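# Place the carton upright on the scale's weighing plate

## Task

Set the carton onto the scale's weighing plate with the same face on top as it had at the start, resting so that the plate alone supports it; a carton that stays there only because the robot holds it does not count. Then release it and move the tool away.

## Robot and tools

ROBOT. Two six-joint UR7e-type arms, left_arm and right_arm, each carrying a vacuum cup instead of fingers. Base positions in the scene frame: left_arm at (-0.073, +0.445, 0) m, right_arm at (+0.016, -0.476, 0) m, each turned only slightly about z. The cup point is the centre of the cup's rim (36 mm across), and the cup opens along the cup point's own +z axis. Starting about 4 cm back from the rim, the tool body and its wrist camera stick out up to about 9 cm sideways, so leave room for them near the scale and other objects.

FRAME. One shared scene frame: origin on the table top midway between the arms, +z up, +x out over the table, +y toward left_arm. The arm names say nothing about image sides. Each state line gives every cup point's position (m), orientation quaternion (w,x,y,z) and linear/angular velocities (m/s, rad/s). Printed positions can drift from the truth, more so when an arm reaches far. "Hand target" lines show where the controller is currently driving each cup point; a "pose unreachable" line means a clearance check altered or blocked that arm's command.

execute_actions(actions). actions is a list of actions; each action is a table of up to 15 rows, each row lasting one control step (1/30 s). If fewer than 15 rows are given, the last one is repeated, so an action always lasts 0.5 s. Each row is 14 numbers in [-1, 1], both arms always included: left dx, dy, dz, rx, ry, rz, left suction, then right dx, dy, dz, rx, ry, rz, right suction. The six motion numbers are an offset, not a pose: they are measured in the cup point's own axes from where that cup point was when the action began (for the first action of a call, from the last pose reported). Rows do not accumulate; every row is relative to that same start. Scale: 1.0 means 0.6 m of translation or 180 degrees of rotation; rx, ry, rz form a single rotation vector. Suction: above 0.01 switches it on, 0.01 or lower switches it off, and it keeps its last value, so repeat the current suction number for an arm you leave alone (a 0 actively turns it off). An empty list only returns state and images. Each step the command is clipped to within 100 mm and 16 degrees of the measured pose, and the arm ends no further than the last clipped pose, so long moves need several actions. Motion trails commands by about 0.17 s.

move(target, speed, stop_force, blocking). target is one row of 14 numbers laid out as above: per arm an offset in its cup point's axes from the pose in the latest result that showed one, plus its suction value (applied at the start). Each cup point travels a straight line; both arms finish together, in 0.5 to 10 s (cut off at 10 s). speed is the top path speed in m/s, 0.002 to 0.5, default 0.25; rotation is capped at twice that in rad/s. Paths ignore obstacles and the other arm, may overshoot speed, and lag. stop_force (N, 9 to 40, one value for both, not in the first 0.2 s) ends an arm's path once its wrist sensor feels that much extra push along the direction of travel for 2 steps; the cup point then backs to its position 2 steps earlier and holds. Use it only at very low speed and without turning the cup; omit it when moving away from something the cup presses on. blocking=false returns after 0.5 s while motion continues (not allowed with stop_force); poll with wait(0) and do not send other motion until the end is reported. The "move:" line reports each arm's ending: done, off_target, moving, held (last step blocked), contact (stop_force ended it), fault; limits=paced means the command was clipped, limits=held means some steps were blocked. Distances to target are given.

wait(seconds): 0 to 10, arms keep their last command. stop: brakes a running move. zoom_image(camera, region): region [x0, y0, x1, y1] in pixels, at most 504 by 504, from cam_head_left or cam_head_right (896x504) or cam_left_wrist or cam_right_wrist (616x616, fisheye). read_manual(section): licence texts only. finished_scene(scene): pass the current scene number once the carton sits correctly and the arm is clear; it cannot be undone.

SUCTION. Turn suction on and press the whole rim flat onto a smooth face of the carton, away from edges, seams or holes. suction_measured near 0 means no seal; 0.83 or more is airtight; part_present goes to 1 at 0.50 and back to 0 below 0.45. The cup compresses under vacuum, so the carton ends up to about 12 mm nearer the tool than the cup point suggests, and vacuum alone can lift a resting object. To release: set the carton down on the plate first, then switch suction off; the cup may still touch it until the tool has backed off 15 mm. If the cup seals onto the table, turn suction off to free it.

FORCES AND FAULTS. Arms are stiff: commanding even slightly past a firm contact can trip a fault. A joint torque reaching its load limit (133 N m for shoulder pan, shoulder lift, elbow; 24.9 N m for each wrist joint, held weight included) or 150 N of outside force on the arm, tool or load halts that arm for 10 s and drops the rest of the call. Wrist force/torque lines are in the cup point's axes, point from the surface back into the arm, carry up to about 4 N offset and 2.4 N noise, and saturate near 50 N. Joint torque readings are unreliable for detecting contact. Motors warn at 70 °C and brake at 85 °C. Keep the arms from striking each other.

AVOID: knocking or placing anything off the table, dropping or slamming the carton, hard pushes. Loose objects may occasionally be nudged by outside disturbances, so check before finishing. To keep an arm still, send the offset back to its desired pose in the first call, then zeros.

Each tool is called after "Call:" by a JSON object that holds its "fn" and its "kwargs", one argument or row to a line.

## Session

Call:
{"fn": "execute_actions", "kwargs": {
  "actions": []
}}

Scene clock: 0.00 s.
left_arm: end_effector_position=(+0.3548, +0.4211, +0.4101) suction_measured=0.00 part_present=0 end_effector_quat_wxyz=(+0.001, +0.028, +1.000, -0.001) end_effector_velocity=(+0.000, +0.000, -0.000) end_effector_angular_velocity=(-0.000, +0.001, -0.001) | right_arm: end_effector_position=(+0.4427, -0.4235, +0.4093) suction_measured=0.00 part_present=0 end_effector_quat_wxyz=(+0.001, -0.062, +0.998, +0.001) end_effector_velocity=(+0.000, +0.000, -0.000) end_effector_angular_velocity=(-0.000, +0.000, -0.002)
Joint positions: left_arm=[-0.315 -1.747  1.517 -1.343 -1.572  1.256] | right_arm=[ 3.459 -1.396 -1.517 -1.797  1.571  1.886]
Joint velocities: left_arm=[ 0.001  0.001 -0.001  0.001 -0.001  0.002] | right_arm=[ 0.    -0.     0.    -0.    -0.     0.002]
Joint torques (N m, as the arm reports them, + toward a larger angle): no reading
Wrist force (N, on the end effector, along its own x y z axes, offset not removed): no reading
Wrist torque (N m, same axes, about the end effector's origin, offset not removed): no reading
Hand target (left_arm): +0.355, +0.421, +0.410; +0.001, +0.028, +1.000, -0.001
Hand target (right_arm): +0.443, -0.424, +0.409; +0.001, -0.062, +0.998, +0.001
camera_calibration (this result's frames):
cam_left_wrist: T_world_to_cam=[[-0.109052, -0.993971, -0.0113549, 0.46856], [-0.867309, 0.0895614, 0.489647, 0.090572], [-0.485679, 0.063245, -0.871847, 0.568847], [0, 0, 0, 1]] pos_world=[0.405928, 0.421647, 0.456919]

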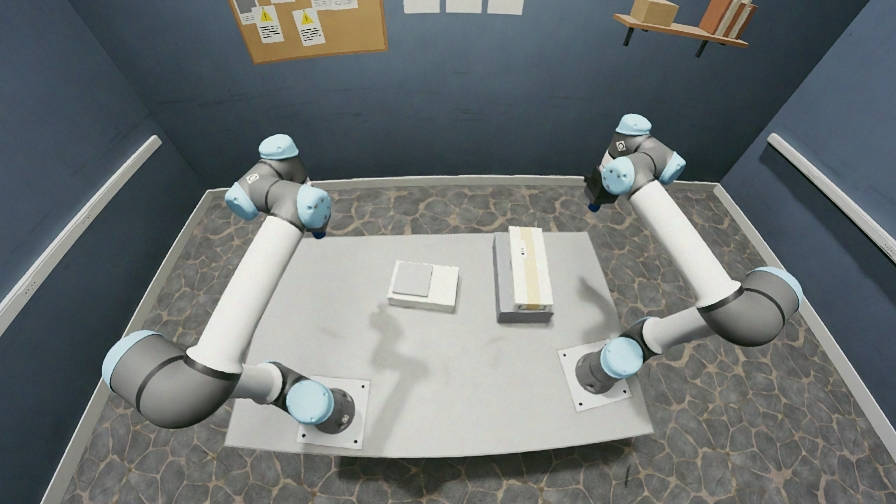

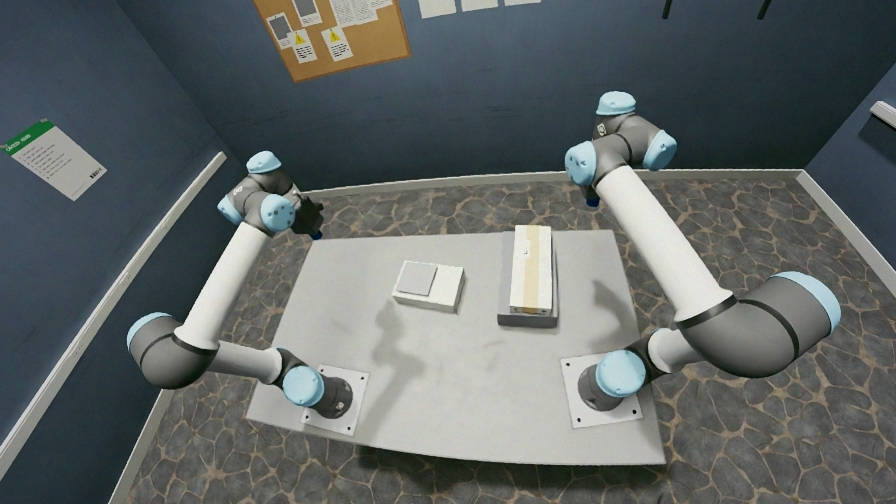

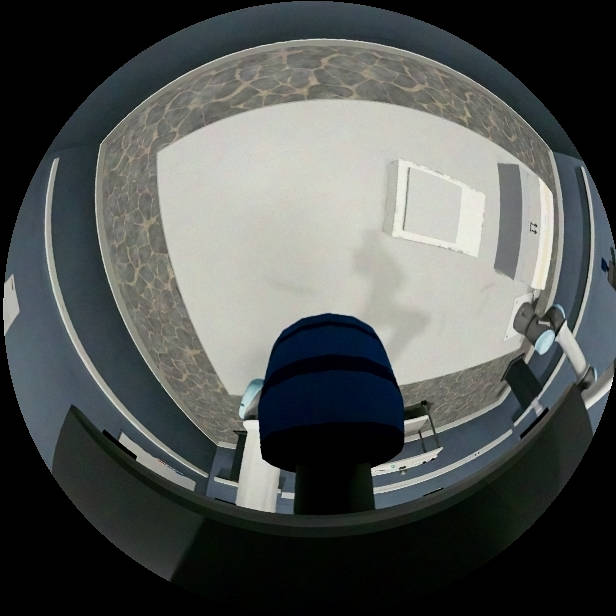

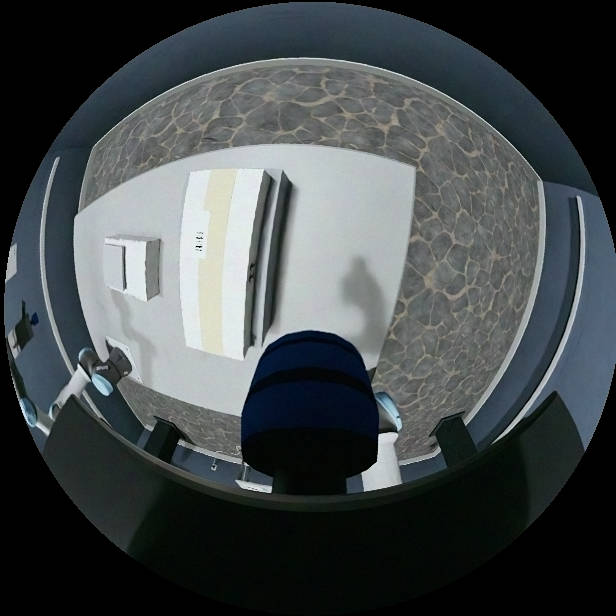

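Call:
{"fn": "zoom_image", "kwargs": {
  "camera": "cam_head_left",
  "region": [370, 210, 580, 340]
}}

Call:
{"fn": "zoom_image", "kwargs": {
  "camera": "cam_head_right",
  "region": [370, 210, 580, 340]
}}

Call:
{"fn": "zoom_image", "kwargs": {
  "camera": "cam_right_wrist",
  "region": [90, 150, 310, 370]
}}

Call:
{"fn": "zoom_image", "kwargs": {
  "camera": "cam_left_wrist",
  "region": [360, 140, 570, 300]
}}

Region (370, 210, 580, 340) of cam_head_left's 896x504 image, scaled by 2.400, with more detail than that image has; it fills the top 312 rows of this view, and the rest is white.

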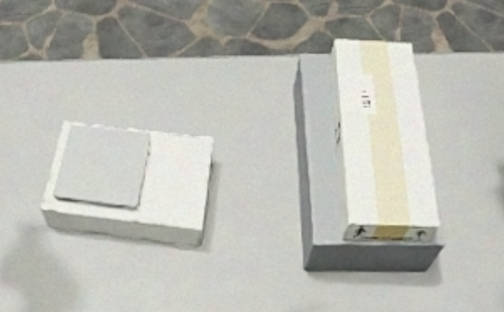

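Region (370, 210, 580, 340) of cam_head_right's 896x504 image, scaled by 2.400, with more detail than that image has; it fills the top 312 rows of this view, and the rest is white.

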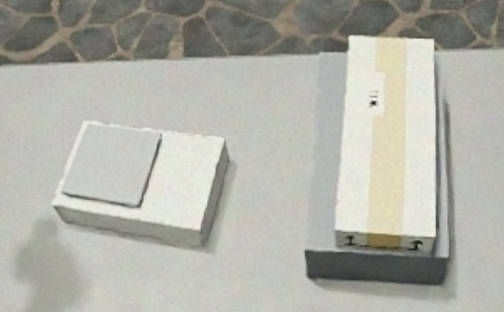

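Region (90, 150, 310, 370) of cam_right_wrist's 616x616 image, scaled by 2.291, with more detail than that image has.

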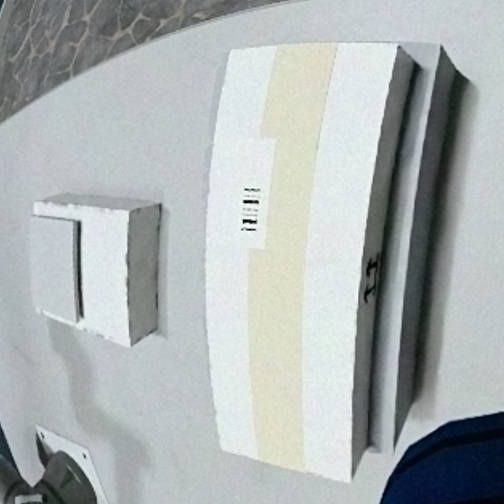

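Region (360, 140, 570, 300) of cam_left_wrist's 616x616 image, scaled by 2.400, with more detail than that image has; it fills the top 384 rows of this view, and the rest is white.

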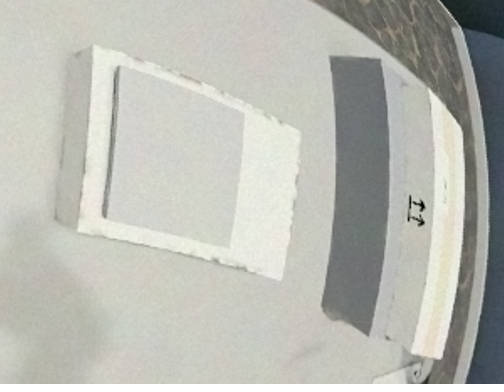

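Call:
{"fn": "move", "kwargs": {
  "target": [0,0,0,0,0,0,0,0.1735,0.3147,0.3572,0,0,0.07,0],
  "speed": 0.3
}}

Scene clock: 5.43 s.
left_arm: end_effector_position=(+0.3548, +0.4211, +0.4101) suction_measured=0.00 part_present=0 end_effector_quat_wxyz=(+0.001, +0.028, +1.000, -0.001) end_effector_velocity=(+0.000, -0.000, +0.000) end_effector_angular_velocity=(+0.000, -0.000, -0.000) | right_arm: end_effector_position=(+0.3161, -0.2487, +0.1951) suction_measured=0.00 part_present=0 end_effector_quat_wxyz=(+0.000, +0.048, +0.999, +0.001) end_effector_velocity=(-0.000, +0.001, -0.001) end_effector_angular_velocity=(-0.000, -0.002, -0.001)
Joint positions: left_arm=[-0.315 -1.747  1.517 -1.343 -1.572  1.256] | right_arm=[ 4.032 -1.276 -2.16  -1.275  1.572  2.678]
Joint velocities: left_arm=[-0.     0.    -0.001  0.     0.     0.   ] | right_arm=[ 0.004 -0.001 -0.002  0.005 -0.002  0.005]
Joint torques (N m, as the arm reports them, + toward a larger angle): left_arm=[  0.76 -16.11 -23.23  -2.33   0.42   0.03] | right_arm=[11.32  4.2   9.91  3.63 -2.63  1.5 ]
Wrist force (N, on the end effector, along its own x y z axes, offset not removed): left_arm=[0.6 -0.6 -1.8] | right_arm=[1.4 2.0 1.6]
Wrist torque (N m, same axes, about the end effector's origin, offset not removed): left_arm=[-0.12 -0.22 -0.06] | right_arm=[0.59 -0.11 0.03]
Hand target (left_arm): +0.355, +0.421, +0.410; +0.001, +0.028, +1.000, -0.001
Hand target (right_arm): +0.316, -0.249, +0.195; +0.000, +0.048, +0.999, +0.001
Off the commanded pose (left_arm): 0.000 m, 0 deg.
Off the commanded pose (right_arm): 0.000 m, 0 deg.
move: done
camera_calibration (this result's frames):
cam_left_wrist: T_world_to_cam=[[-0.109052, -0.993971, -0.0113547, 0.46856], [-0.867309, 0.0895614, 0.489647, 0.090572], [-0.485679, 0.0632449, -0.871847, 0.568847], [0, 0, 0, 1]] pos_world=[0.405928, 0.421647, 0.456919]
cam_right_wrist: T_world_to_cam=[[-0.0945264, -0.99492, -0.0346173, -0.208423], [-0.908857, 0.0720549, 0.410838, 0.248281], [-0.406257, 0.0702972, -0.911051, 0.392204], [0, 0, 0, 1]] pos_world=[0.365285, -0.252825, 0.2481]

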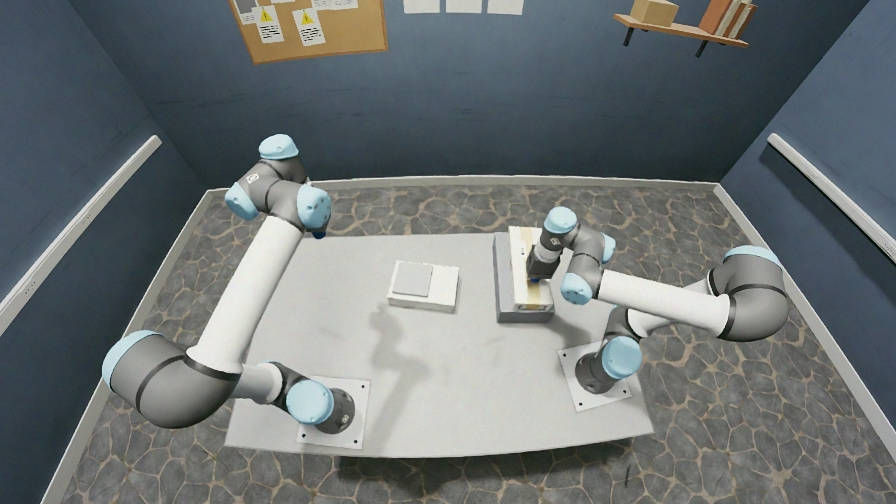

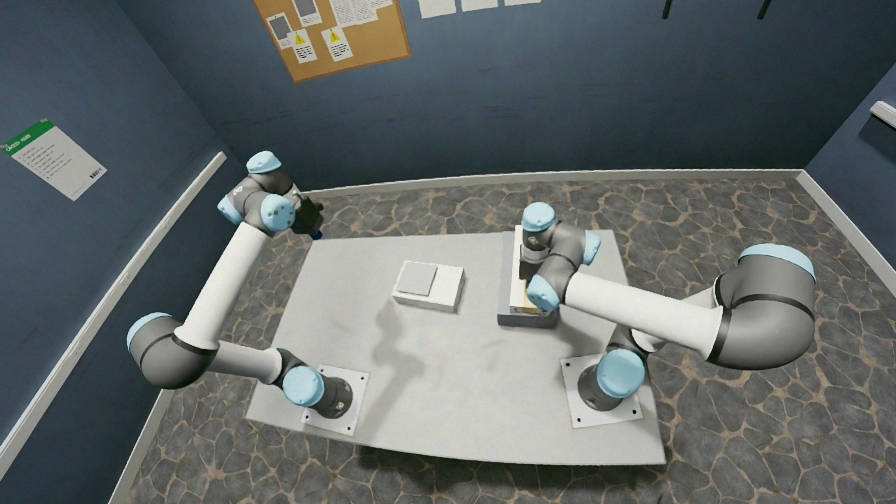

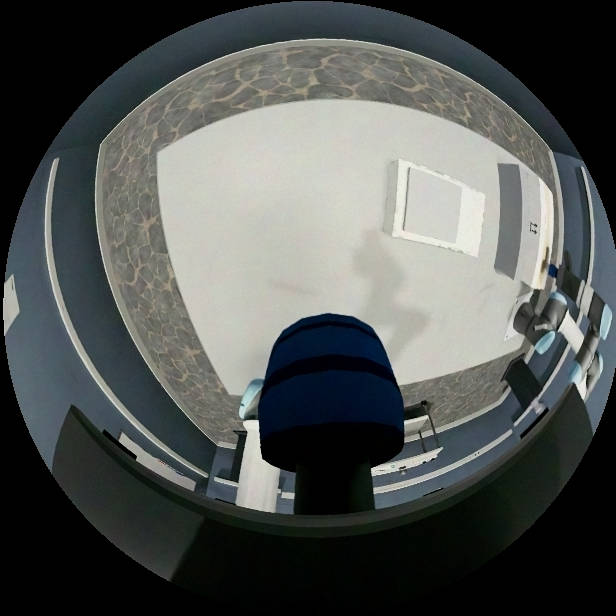

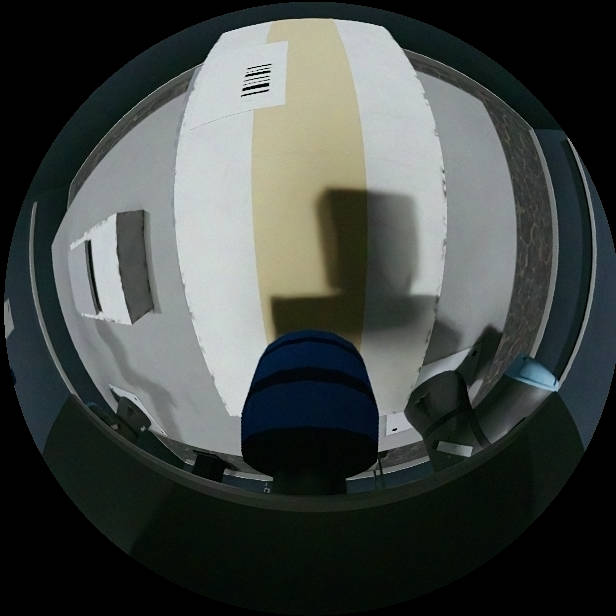

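Call:
{"fn": "move", "kwargs": {
  "target": [0,0,0,0,0,0,0,0,-0.001,0.0667,0,0,0,0],
  "speed": 0.05,
  "stop_force": 12
}}

Scene clock: 6.80 s.
left_arm: end_effector_position=(+0.3548, +0.4211, +0.4101) suction_measured=0.00 part_present=0 end_effector_quat_wxyz=(+0.001, +0.028, +1.000, -0.001) end_effector_velocity=(+0.000, -0.000, -0.000) end_effector_angular_velocity=(-0.000, +0.000, -0.000) | right_arm: end_effector_position=(+0.3161, -0.2493, +0.1552) suction_measured=0.00 part_present=0 end_effector_quat_wxyz=(+0.000, +0.048, +0.999, +0.001) end_effector_velocity=(+0.000, +0.000, -0.002) end_effector_angular_velocity=(+0.000, +0.000, -0.001)
Joint positions: left_arm=[-0.315 -1.747  1.517 -1.343 -1.572  1.256] | right_arm=[ 4.031 -1.315 -2.241 -1.154  1.571  2.678]
Joint velocities: left_arm=[ 0.     0.001  0.    -0.001 -0.     0.   ] | right_arm=[-0.    -0.002 -0.003  0.006  0.     0.001]
Joint torques (N m, as the arm reports them, + toward a larger angle): left_arm=[  2.33 -16.15 -22.83  -2.3    0.36   0.06] | right_arm=[-11.25   2.5    7.49   3.1    2.57  -1.37]
Wrist force (N, on the end effector, along its own x y z axes, offset not removed): left_arm=[1.0 -2.1 -3.0] | right_arm=[1.7 -0.8 -5.4]
Wrist torque (N m, same axes, about the end effector's origin, offset not removed): left_arm=[-0.41 -0.31 0.13] | right_arm=[0.02 -0.24 0.07]
Hand target (left_arm): +0.355, +0.421, +0.410; +0.001, +0.028, +1.000, -0.001
Hand target (right_arm): +0.316, -0.249, +0.155; +0.000, +0.048, +0.999, +0.001
Off the commanded pose (left_arm): 0.000 m, 0 deg.
Off the commanded pose (right_arm): 0.000 m, 0 deg.
move: done
camera_calibration (this result's frames):
cam_left_wrist: T_world_to_cam=[[-0.109052, -0.993971, -0.011355, 0.46856], [-0.867309, 0.0895615, 0.489647, 0.0905719], [-0.485679, 0.0632452, -0.871847, 0.568847], [0, 0, 0, 1]] pos_world=[0.405928, 0.421647, 0.456919]
cam_right_wrist: T_world_to_cam=[[-0.0945236, -0.994922, -0.0345818, -0.210412], [-0.9089, 0.0720745, 0.410737, 0.264707], [-0.406159, 0.0702558, -0.911098, 0.355871], [0, 0, 0, 1]] pos_world=[0.365244, -0.253425, 0.208232]

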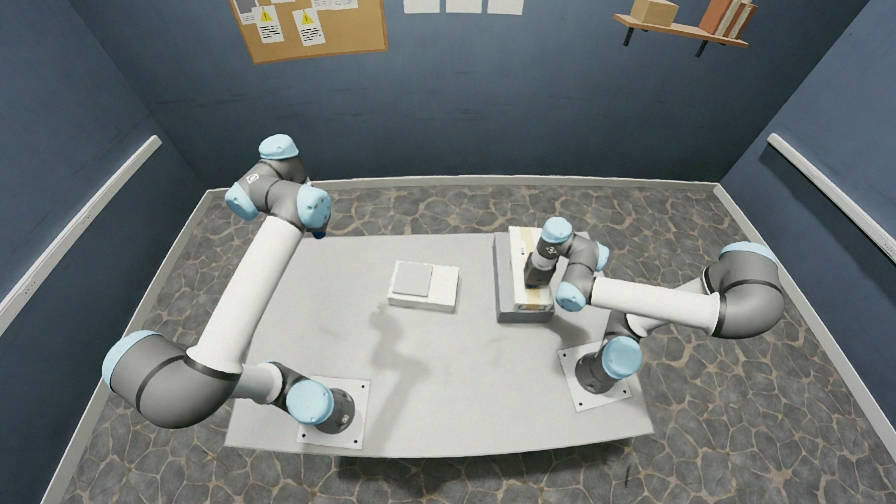

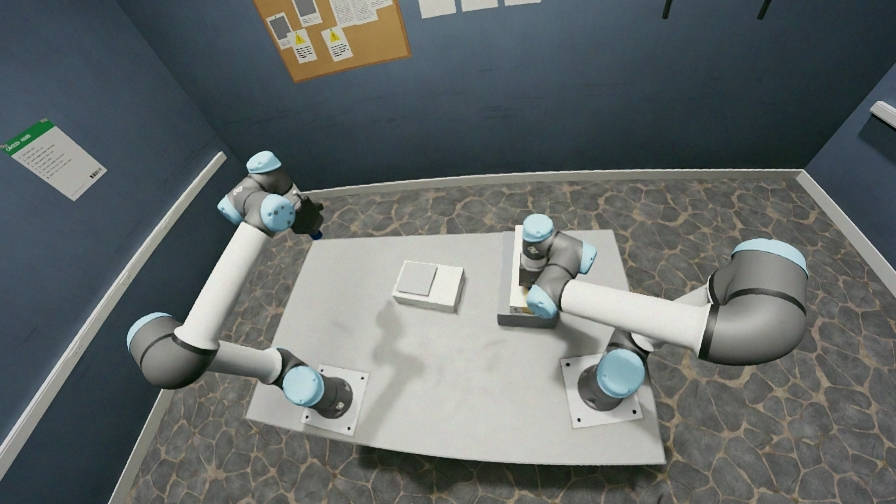

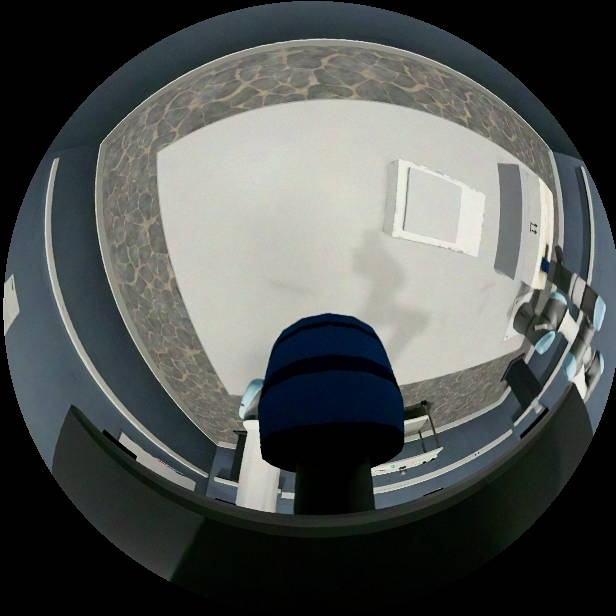

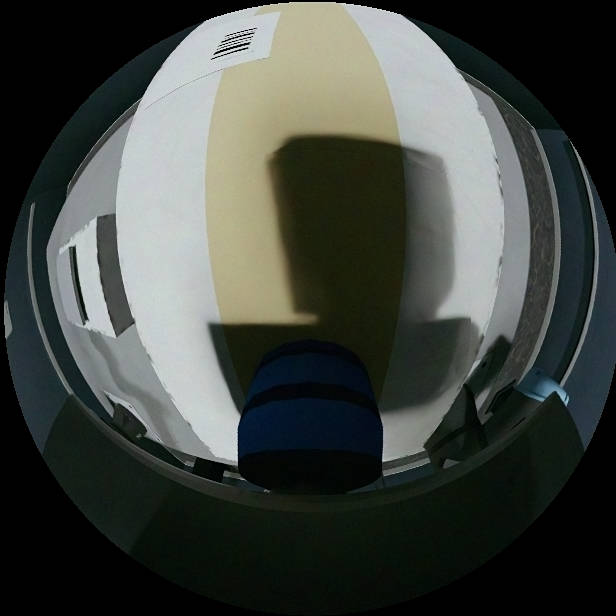

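Call:
{"fn": "execute_actions", "kwargs": {
  "actions": [
    [[0,0,0,0,0,0,0,0,0,0,0,0,0,1]]
  ]
}}

Call:
{"fn": "wait", "kwargs": {
  "seconds": 0.5
}}

Scene clock: 7.43 s.
left_arm: end_effector_position=(+0.3548, +0.4211, +0.4101) suction_measured=0.00 part_present=0 end_effector_quat_wxyz=(+0.001, +0.028, +1.000, -0.001) end_effector_velocity=(+0.000, -0.000, +0.001) end_effector_angular_velocity=(+0.001, -0.003, -0.001) | right_arm: end_effector_position=(+0.3160, -0.2494, +0.1551) suction_measured=0.99 part_present=1 end_effector_quat_wxyz=(+0.000, +0.048, +0.999, +0.001) end_effector_velocity=(+0.000, +0.000, +0.001) end_effector_angular_velocity=(+0.002, -0.001, +0.001)
Joint positions: left_arm=[-0.315 -1.747  1.517 -1.343 -1.572  1.256] | right_arm=[ 4.031 -1.315 -2.241 -1.154  1.572  2.678]
Joint velocities: left_arm=[-0.001 -0.    -0.002 -0.     0.002  0.   ] | right_arm=[-0.     0.001  0.001  0.    -0.    -0.001]
Joint torques (N m, as the arm reports them, + toward a larger angle): left_arm=[  1.76 -16.1  -22.77  -2.31   0.38  -0.02] | right_arm=[-6.79 25.68 41.75  4.48 -1.06 -0.73]
Wrist force (N, on the end effector, along its own x y z axes, offset not removed): left_arm=[-0.5 1.0 -2.0] | right_arm=[-0.5 0.8 17.8]
Wrist torque (N m, same axes, about the end effector's origin, offset not removed): left_arm=[0.00 0.12 0.02] | right_arm=[0.20 0.16 0.20]
Hand target (left_arm): +0.355, +0.421, +0.410; +0.001, +0.028, +1.000, -0.001
Hand target (right_arm): +0.316, -0.249, +0.155; +0.000, +0.048, +0.999, +0.001
Off the commanded pose (left_arm): 0.000 m, 0 deg.
Off the commanded pose (right_arm): 0.000 m, 0 deg.
camera_calibration (this result's frames):
cam_left_wrist: T_world_to_cam=[[-0.109052, -0.993971, -0.0113548, 0.46856], [-0.867308, 0.0895614, 0.489648, 0.0905719], [-0.485679, 0.063245, -0.871847, 0.568847], [0, 0, 0, 1]] pos_world=[0.405928, 0.421647, 0.456919]
cam_right_wrist: T_world_to_cam=[[-0.0945542, -0.994925, -0.0344067, -0.210478], [-0.9088, 0.0721579, 0.410945, 0.26466], [-0.406377, 0.0701253, -0.911011, 0.355793], [0, 0, 0, 1]] pos_world=[0.365207, -0.253457, 0.208128]

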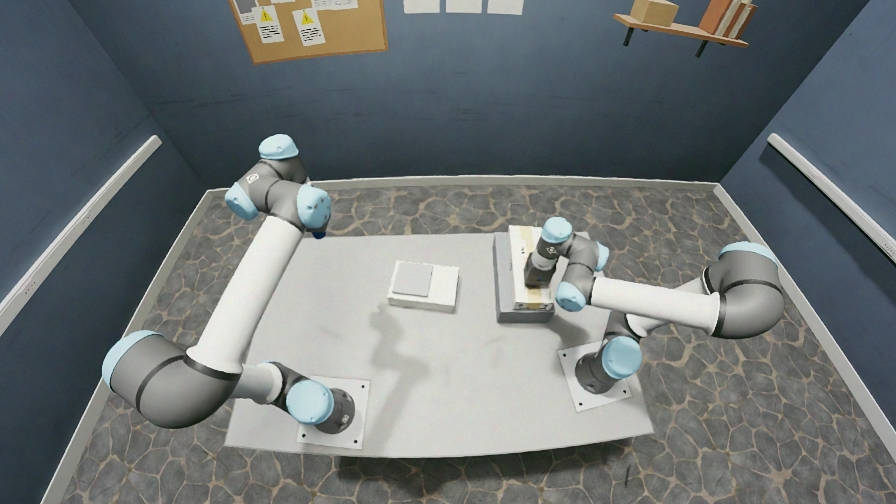

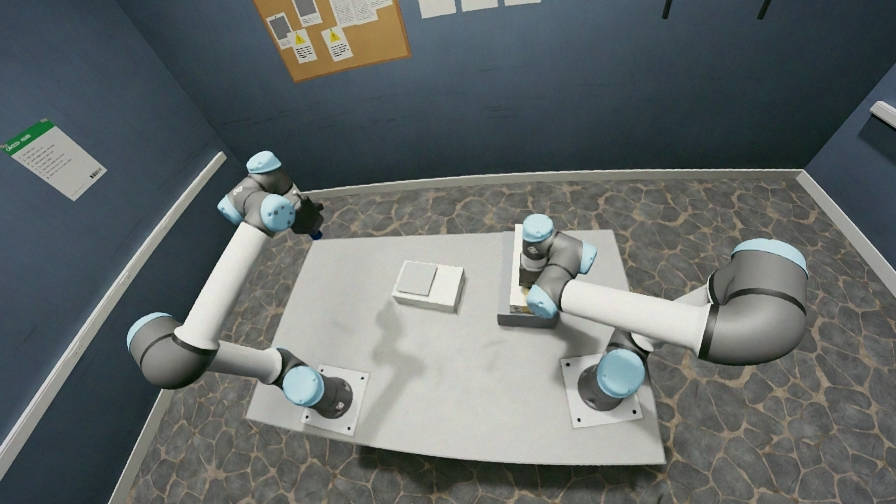

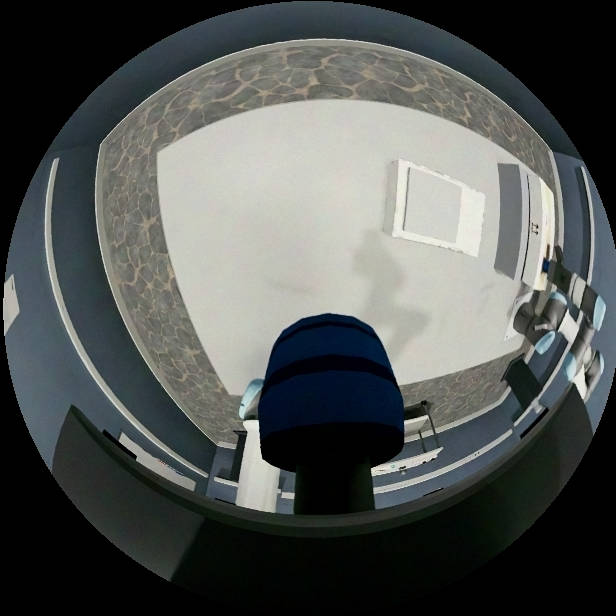

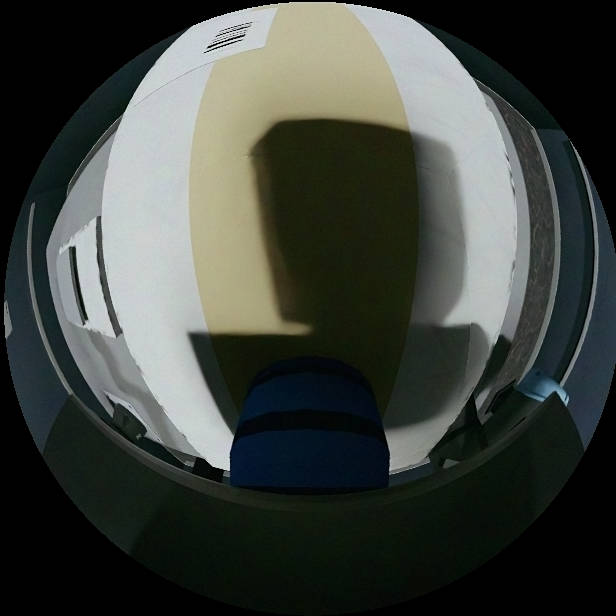

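Scene clock: 7.93 s.
left_arm: end_effector_position=(+0.3548, +0.4211, +0.4101) suction_measured=0.00 part_present=0 end_effector_quat_wxyz=(+0.001, +0.028, +1.000, -0.001) end_effector_velocity=(-0.000, +0.000, -0.000) end_effector_angular_velocity=(+0.001, +0.001, +0.001) | right_arm: end_effector_position=(+0.3161, -0.2493, +0.1552) suction_measured=0.99 part_present=1 end_effector_quat_wxyz=(+0.000, +0.048, +0.999, +0.001) end_effector_velocity=(-0.000, -0.000, -0.000) end_effector_angular_velocity=(-0.000, +0.000, +0.000)
Joint positions: left_arm=[-0.315 -1.747  1.517 -1.343 -1.572  1.256] | right_arm=[ 4.031 -1.315 -2.241 -1.154  1.571  2.678]
Joint velocities: left_arm=[ 0.     0.     0.     0.     0.001 -0.   ] | right_arm=[ 0.     0.    -0.001 -0.    -0.    -0.   ]
Joint torques (N m, as the arm reports them, + toward a larger angle): left_arm=[  1.01 -16.85 -22.53  -2.31   0.5    0.21] | right_arm=[-1.17 24.71 41.62  5.1  -2.98 -0.5 ]
Wrist force (N, on the end effector, along its own x y z axes, offset not removed): left_arm=[2.2 0.0 -2.9] | right_arm=[-0.9 -0.5 19.4]
Wrist torque (N m, same axes, about the end effector's origin, offset not removed): left_arm=[-0.02 -0.37 -0.09] | right_arm=[0.03 0.33 0.13]
Hand target (left_arm): +0.355, +0.421, +0.410; +0.001, +0.028, +1.000, -0.001
Hand target (right_arm): +0.316, -0.249, +0.155; +0.000, +0.048, +0.999, +0.001
Off the commanded pose (left_arm): 0.000 m, 0 deg.
Off the commanded pose (right_arm): 0.000 m, 0 deg.
wait: 0.50 s; at rest by 0.17 s
camera_calibration (this result's frames):
cam_left_wrist: T_world_to_cam=[[-0.109051, -0.993971, -0.011355, 0.46856], [-0.867309, 0.0895613, 0.489647, 0.0905721], [-0.485679, 0.063245, -0.871847, 0.568847], [0, 0, 0, 1]] pos_world=[0.405928, 0.421647, 0.456919]
cam_right_wrist: T_world_to_cam=[[-0.094546, -0.99492, -0.0345816, -0.210413], [-0.908897, 0.0720948, 0.41074, 0.264718], [-0.406161, 0.0702649, -0.911096, 0.355876], [0, 0, 0, 1]] pos_world=[0.36525, -0.253434, 0.208231]

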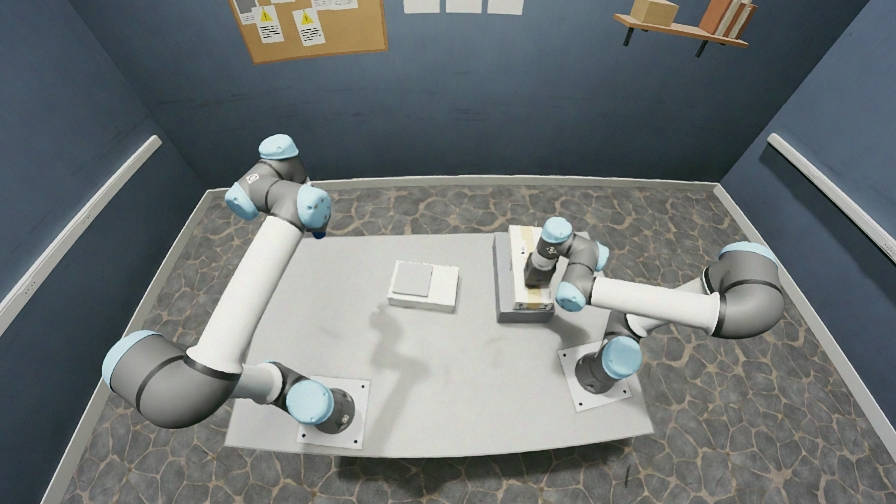

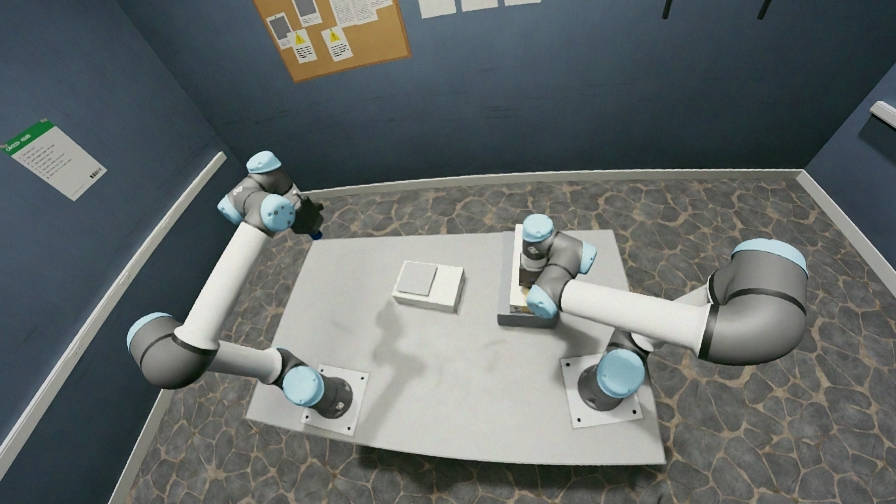

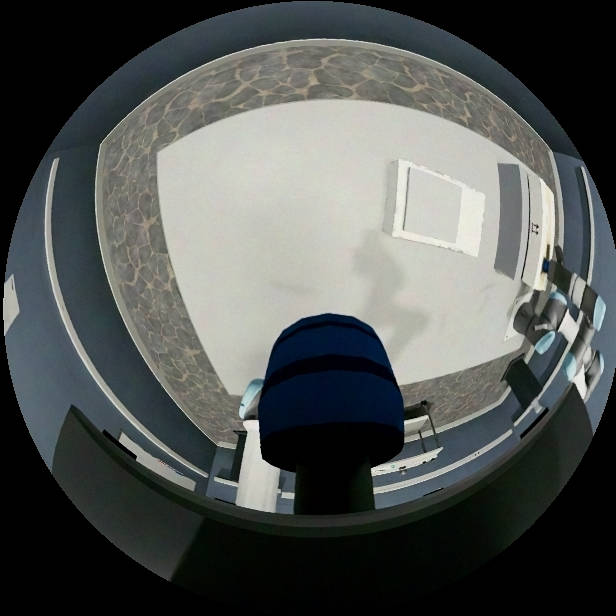

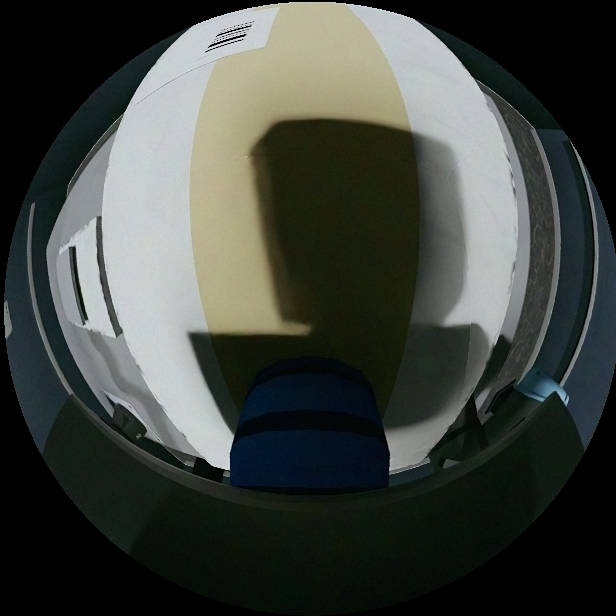

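Call:
{"fn": "move", "kwargs": {
  "target": [0,0,0,0,0,0,0,0,0,-0.03,0,0,0,1],
  "speed": 0.04
}}

Call:
{"fn": "zoom_image", "kwargs": {
  "camera": "cam_left_wrist",
  "region": [470, 140, 610, 310]
}}

Scene clock: 8.87 s.
left_arm: end_effector_position=(+0.3548, +0.4211, +0.4101) suction_measured=0.00 part_present=0 end_effector_quat_wxyz=(+0.001, +0.028, +1.000, -0.001) end_effector_velocity=(+0.000, +0.000, -0.000) end_effector_angular_velocity=(+0.001, +0.000, +0.000) | right_arm: end_effector_position=(+0.3161, -0.2493, +0.1731) suction_measured=0.99 part_present=1 end_effector_quat_wxyz=(+0.000, +0.048, +0.999, +0.001) end_effector_velocity=(-0.000, -0.000, +0.002) end_effector_angular_velocity=(+0.000, +0.000, -0.001)
Joint positions: left_arm=[-0.315 -1.747  1.517 -1.343 -1.572  1.256] | right_arm=[ 4.031 -1.295 -2.206 -1.21   1.571  2.678]
Joint velocities: left_arm=[ 0.     0.     0.001 -0.     0.    -0.   ] | right_arm=[-0.     0.002  0.004 -0.006  0.     0.001]
Joint torques (N m, as the arm reports them, + toward a larger angle): left_arm=[  1.45 -16.51 -22.64  -2.37   0.28   0.02] | right_arm=[-6.35 25.25 40.56  2.57 -2.74 -0.61]
Wrist force (N, on the end effector, along its own x y z axes, offset not removed): left_arm=[1.1 2.5 -3.2] | right_arm=[0.6 0.3 19.2]
Wrist torque (N m, same axes, about the end effector's origin, offset not removed): left_arm=[0.33 -0.01 0.10] | right_arm=[0.01 0.05 0.20]
Hand target (left_arm): +0.355, +0.421, +0.410; +0.001, +0.028, +1.000, -0.001
Hand target (right_arm): +0.316, -0.249, +0.173; +0.000, +0.048, +0.999, +0.001
Off the commanded pose (left_arm): 0.000 m, 0 deg.
Off the commanded pose (right_arm): 0.000 m, 0 deg.
move: done
camera_calibration (this result's frames):
cam_left_wrist: T_world_to_cam=[[-0.109052, -0.993971, -0.011355, 0.468561], [-0.867309, 0.0895613, 0.489647, 0.0905721], [-0.485678, 0.0632451, -0.871847, 0.568847], [0, 0, 0, 1]] pos_world=[0.405928, 0.421647, 0.456919]
cam_right_wrist: T_world_to_cam=[[-0.0945117, -0.994923, -0.0345878, -0.209812], [-0.908903, 0.0720614, 0.410734, 0.25738], [-0.406156, 0.0702562, -0.911099, 0.372133], [0, 0, 0, 1]] pos_world=[0.365248, -0.253438, 0.226078]

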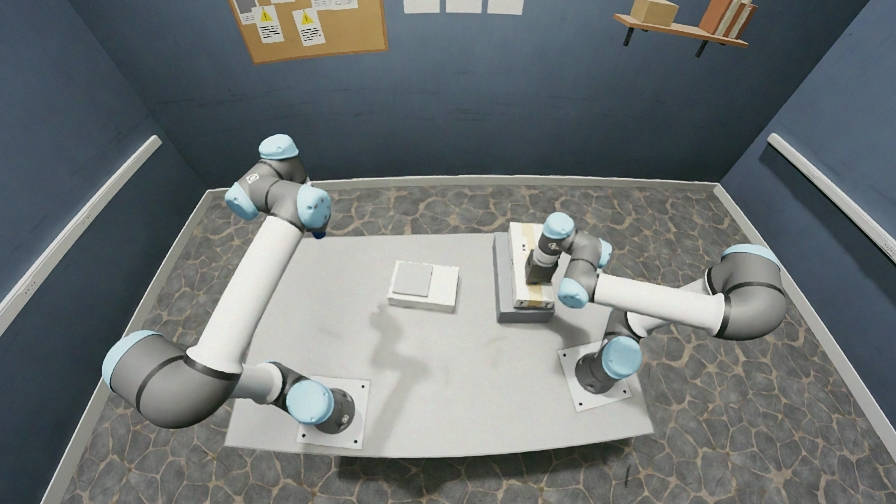

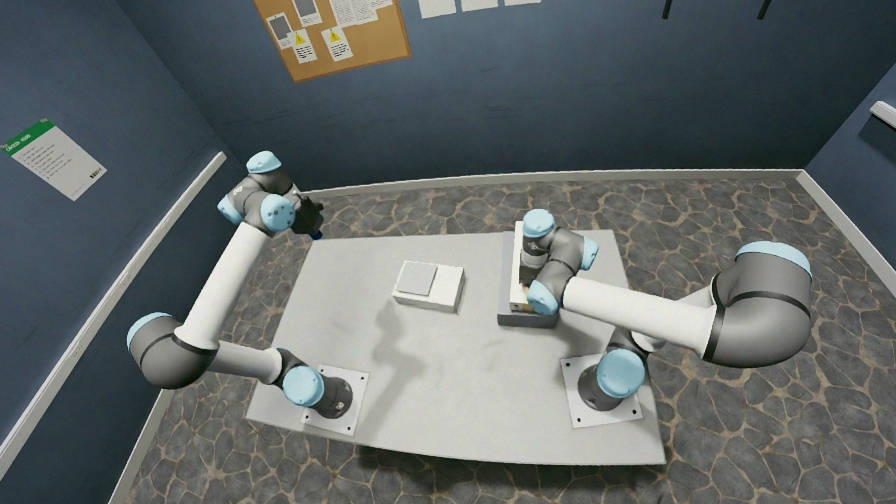

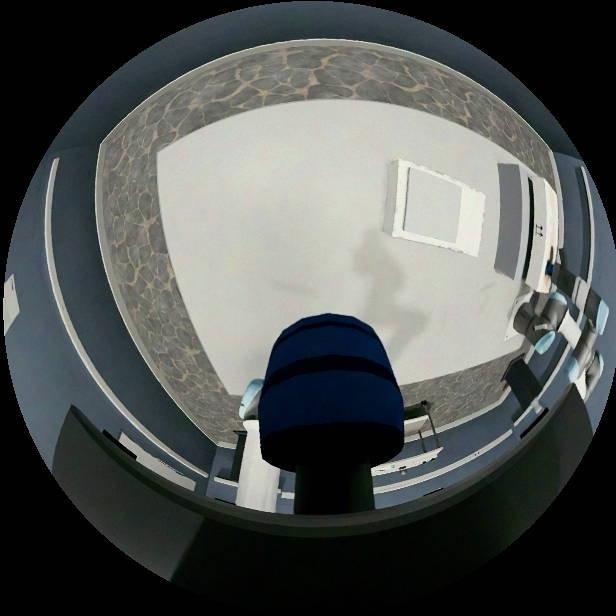

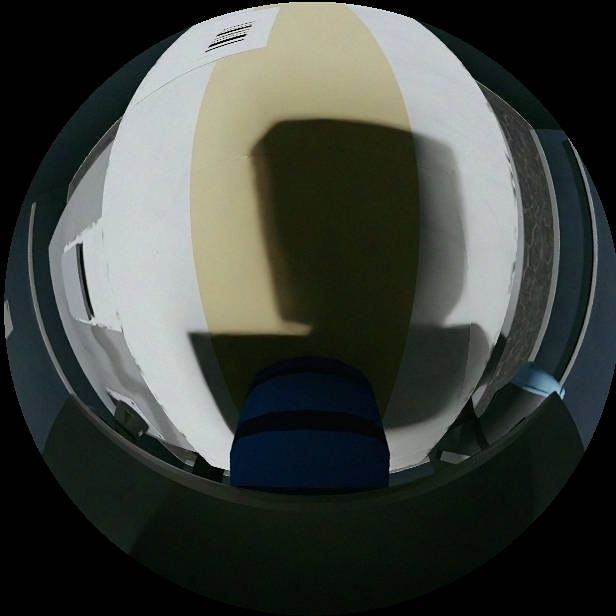

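Region (470, 140, 610, 310) of cam_left_wrist's 616x616 image, scaled by 2.965, with more detail than that image has; it fills the left 415 columns of this view, and the rest is white.

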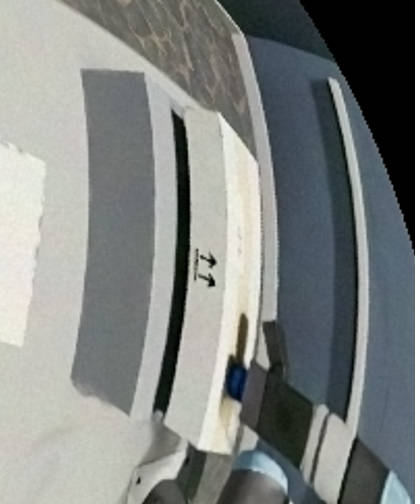

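Call:
{"fn": "execute_actions", "kwargs": {
  "actions": []
}}

Scene clock: 9.37 s.
left_arm: end_effector_position=(+0.3548, +0.4211, +0.4101) suction_measured=0.00 part_present=0 end_effector_quat_wxyz=(+0.001, +0.028, +1.000, -0.001) end_effector_velocity=(+0.001, -0.000, +0.001) end_effector_angular_velocity=(-0.002, -0.004, -0.002) | right_arm: end_effector_position=(+0.3161, -0.2493, +0.1732) suction_measured=0.99 part_present=1 end_effector_quat_wxyz=(+0.000, +0.048, +0.999, +0.001) end_effector_velocity=(-0.000, -0.000, -0.000) end_effector_angular_velocity=(-0.000, +0.001, -0.001)
Joint positions: left_arm=[-0.315 -1.747  1.517 -1.343 -1.572  1.256] | right_arm=[ 4.031 -1.295 -2.206 -1.21   1.571  2.678]
Joint velocities: left_arm=[ 0.    -0.001 -0.001 -0.002  0.     0.002] | right_arm=[-0.    -0.    -0.    -0.     0.     0.001]
Joint torques (N m, as the arm reports them, + toward a larger angle): left_arm=[  0.88 -16.15 -22.01  -2.45   0.62  -0.04] | right_arm=[-6.62 24.43 42.42  2.41 -2.4   1.23]
Wrist force (N, on the end effector, along its own x y z axes, offset not removed): left_arm=[-2.0 -0.4 -1.3] | right_arm=[0.8 0.9 18.0]
Wrist torque (N m, same axes, about the end effector's origin, offset not removed): left_arm=[0.01 0.20 0.15] | right_arm=[0.23 0.06 0.10]
Hand target (left_arm): +0.355, +0.421, +0.410; +0.001, +0.028, +1.000, -0.001
Hand target (right_arm): +0.316, -0.249, +0.173; +0.000, +0.048, +0.999, +0.001
Off the commanded pose (left_arm): 0.000 m, 0 deg.
Off the commanded pose (right_arm): 0.000 m, 0 deg.
camera_calibration (this result's frames):
cam_left_wrist: T_world_to_cam=[[-0.109052, -0.993971, -0.0113548, 0.46856], [-0.867309, 0.0895617, 0.489647, 0.0905719], [-0.485679, 0.063245, -0.871847, 0.568847], [0, 0, 0, 1]] pos_world=[0.405928, 0.421647, 0.456919]
cam_right_wrist: T_world_to_cam=[[-0.0945151, -0.994923, -0.0345821, -0.209805], [-0.908901, 0.0720667, 0.410737, 0.257316], [-0.406159, 0.0702526, -0.911098, 0.372276], [0, 0, 0, 1]] pos_world=[0.365249, -0.253437, 0.226235]

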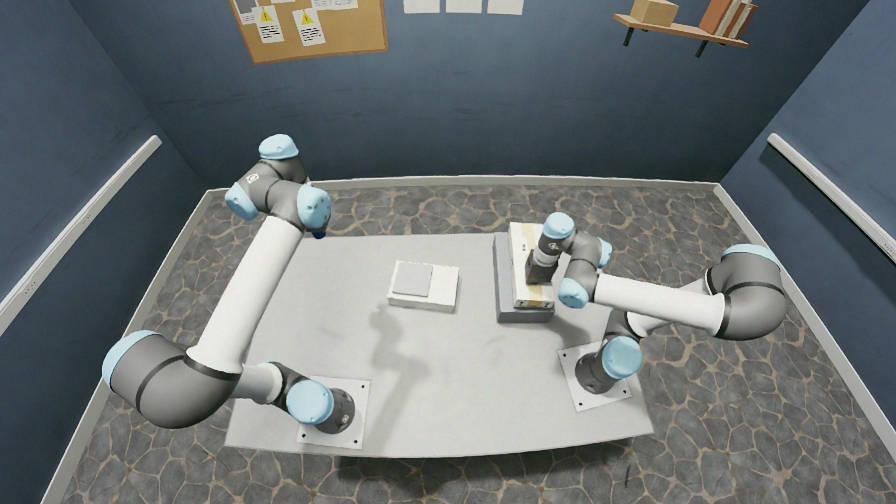

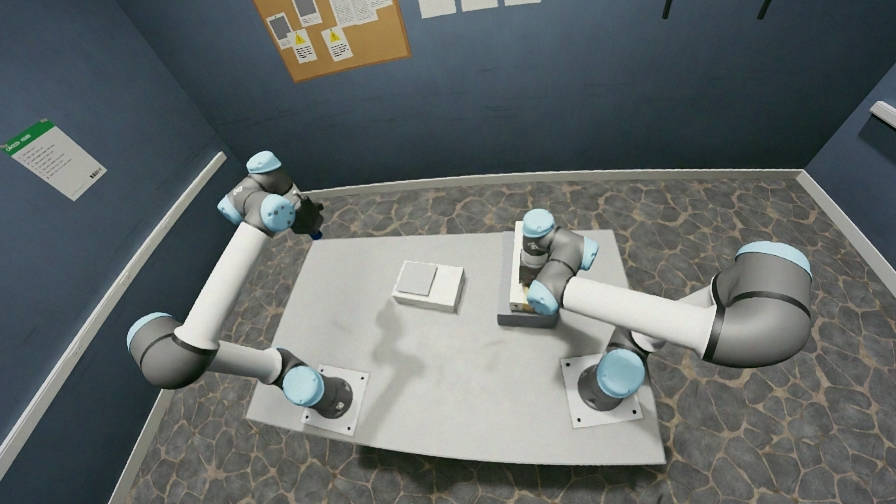

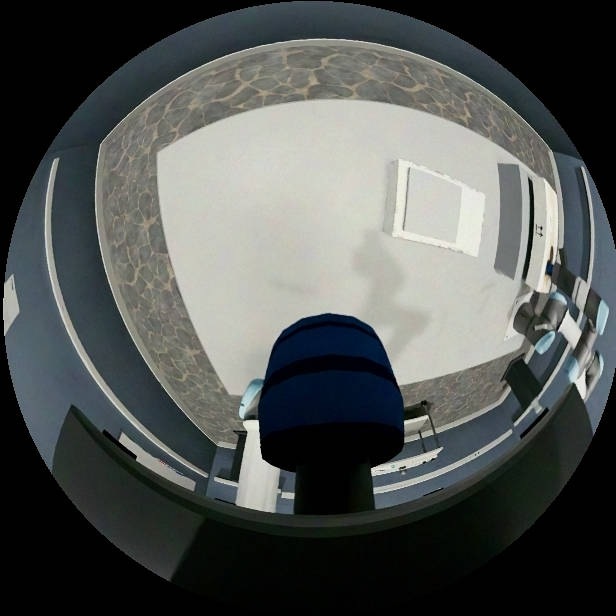

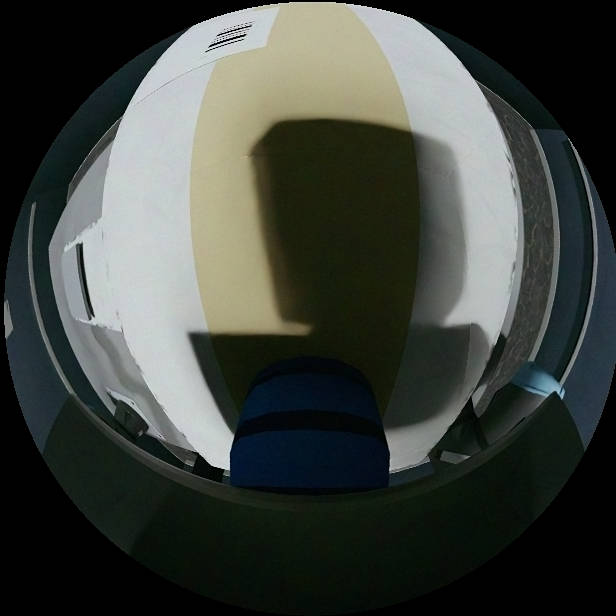

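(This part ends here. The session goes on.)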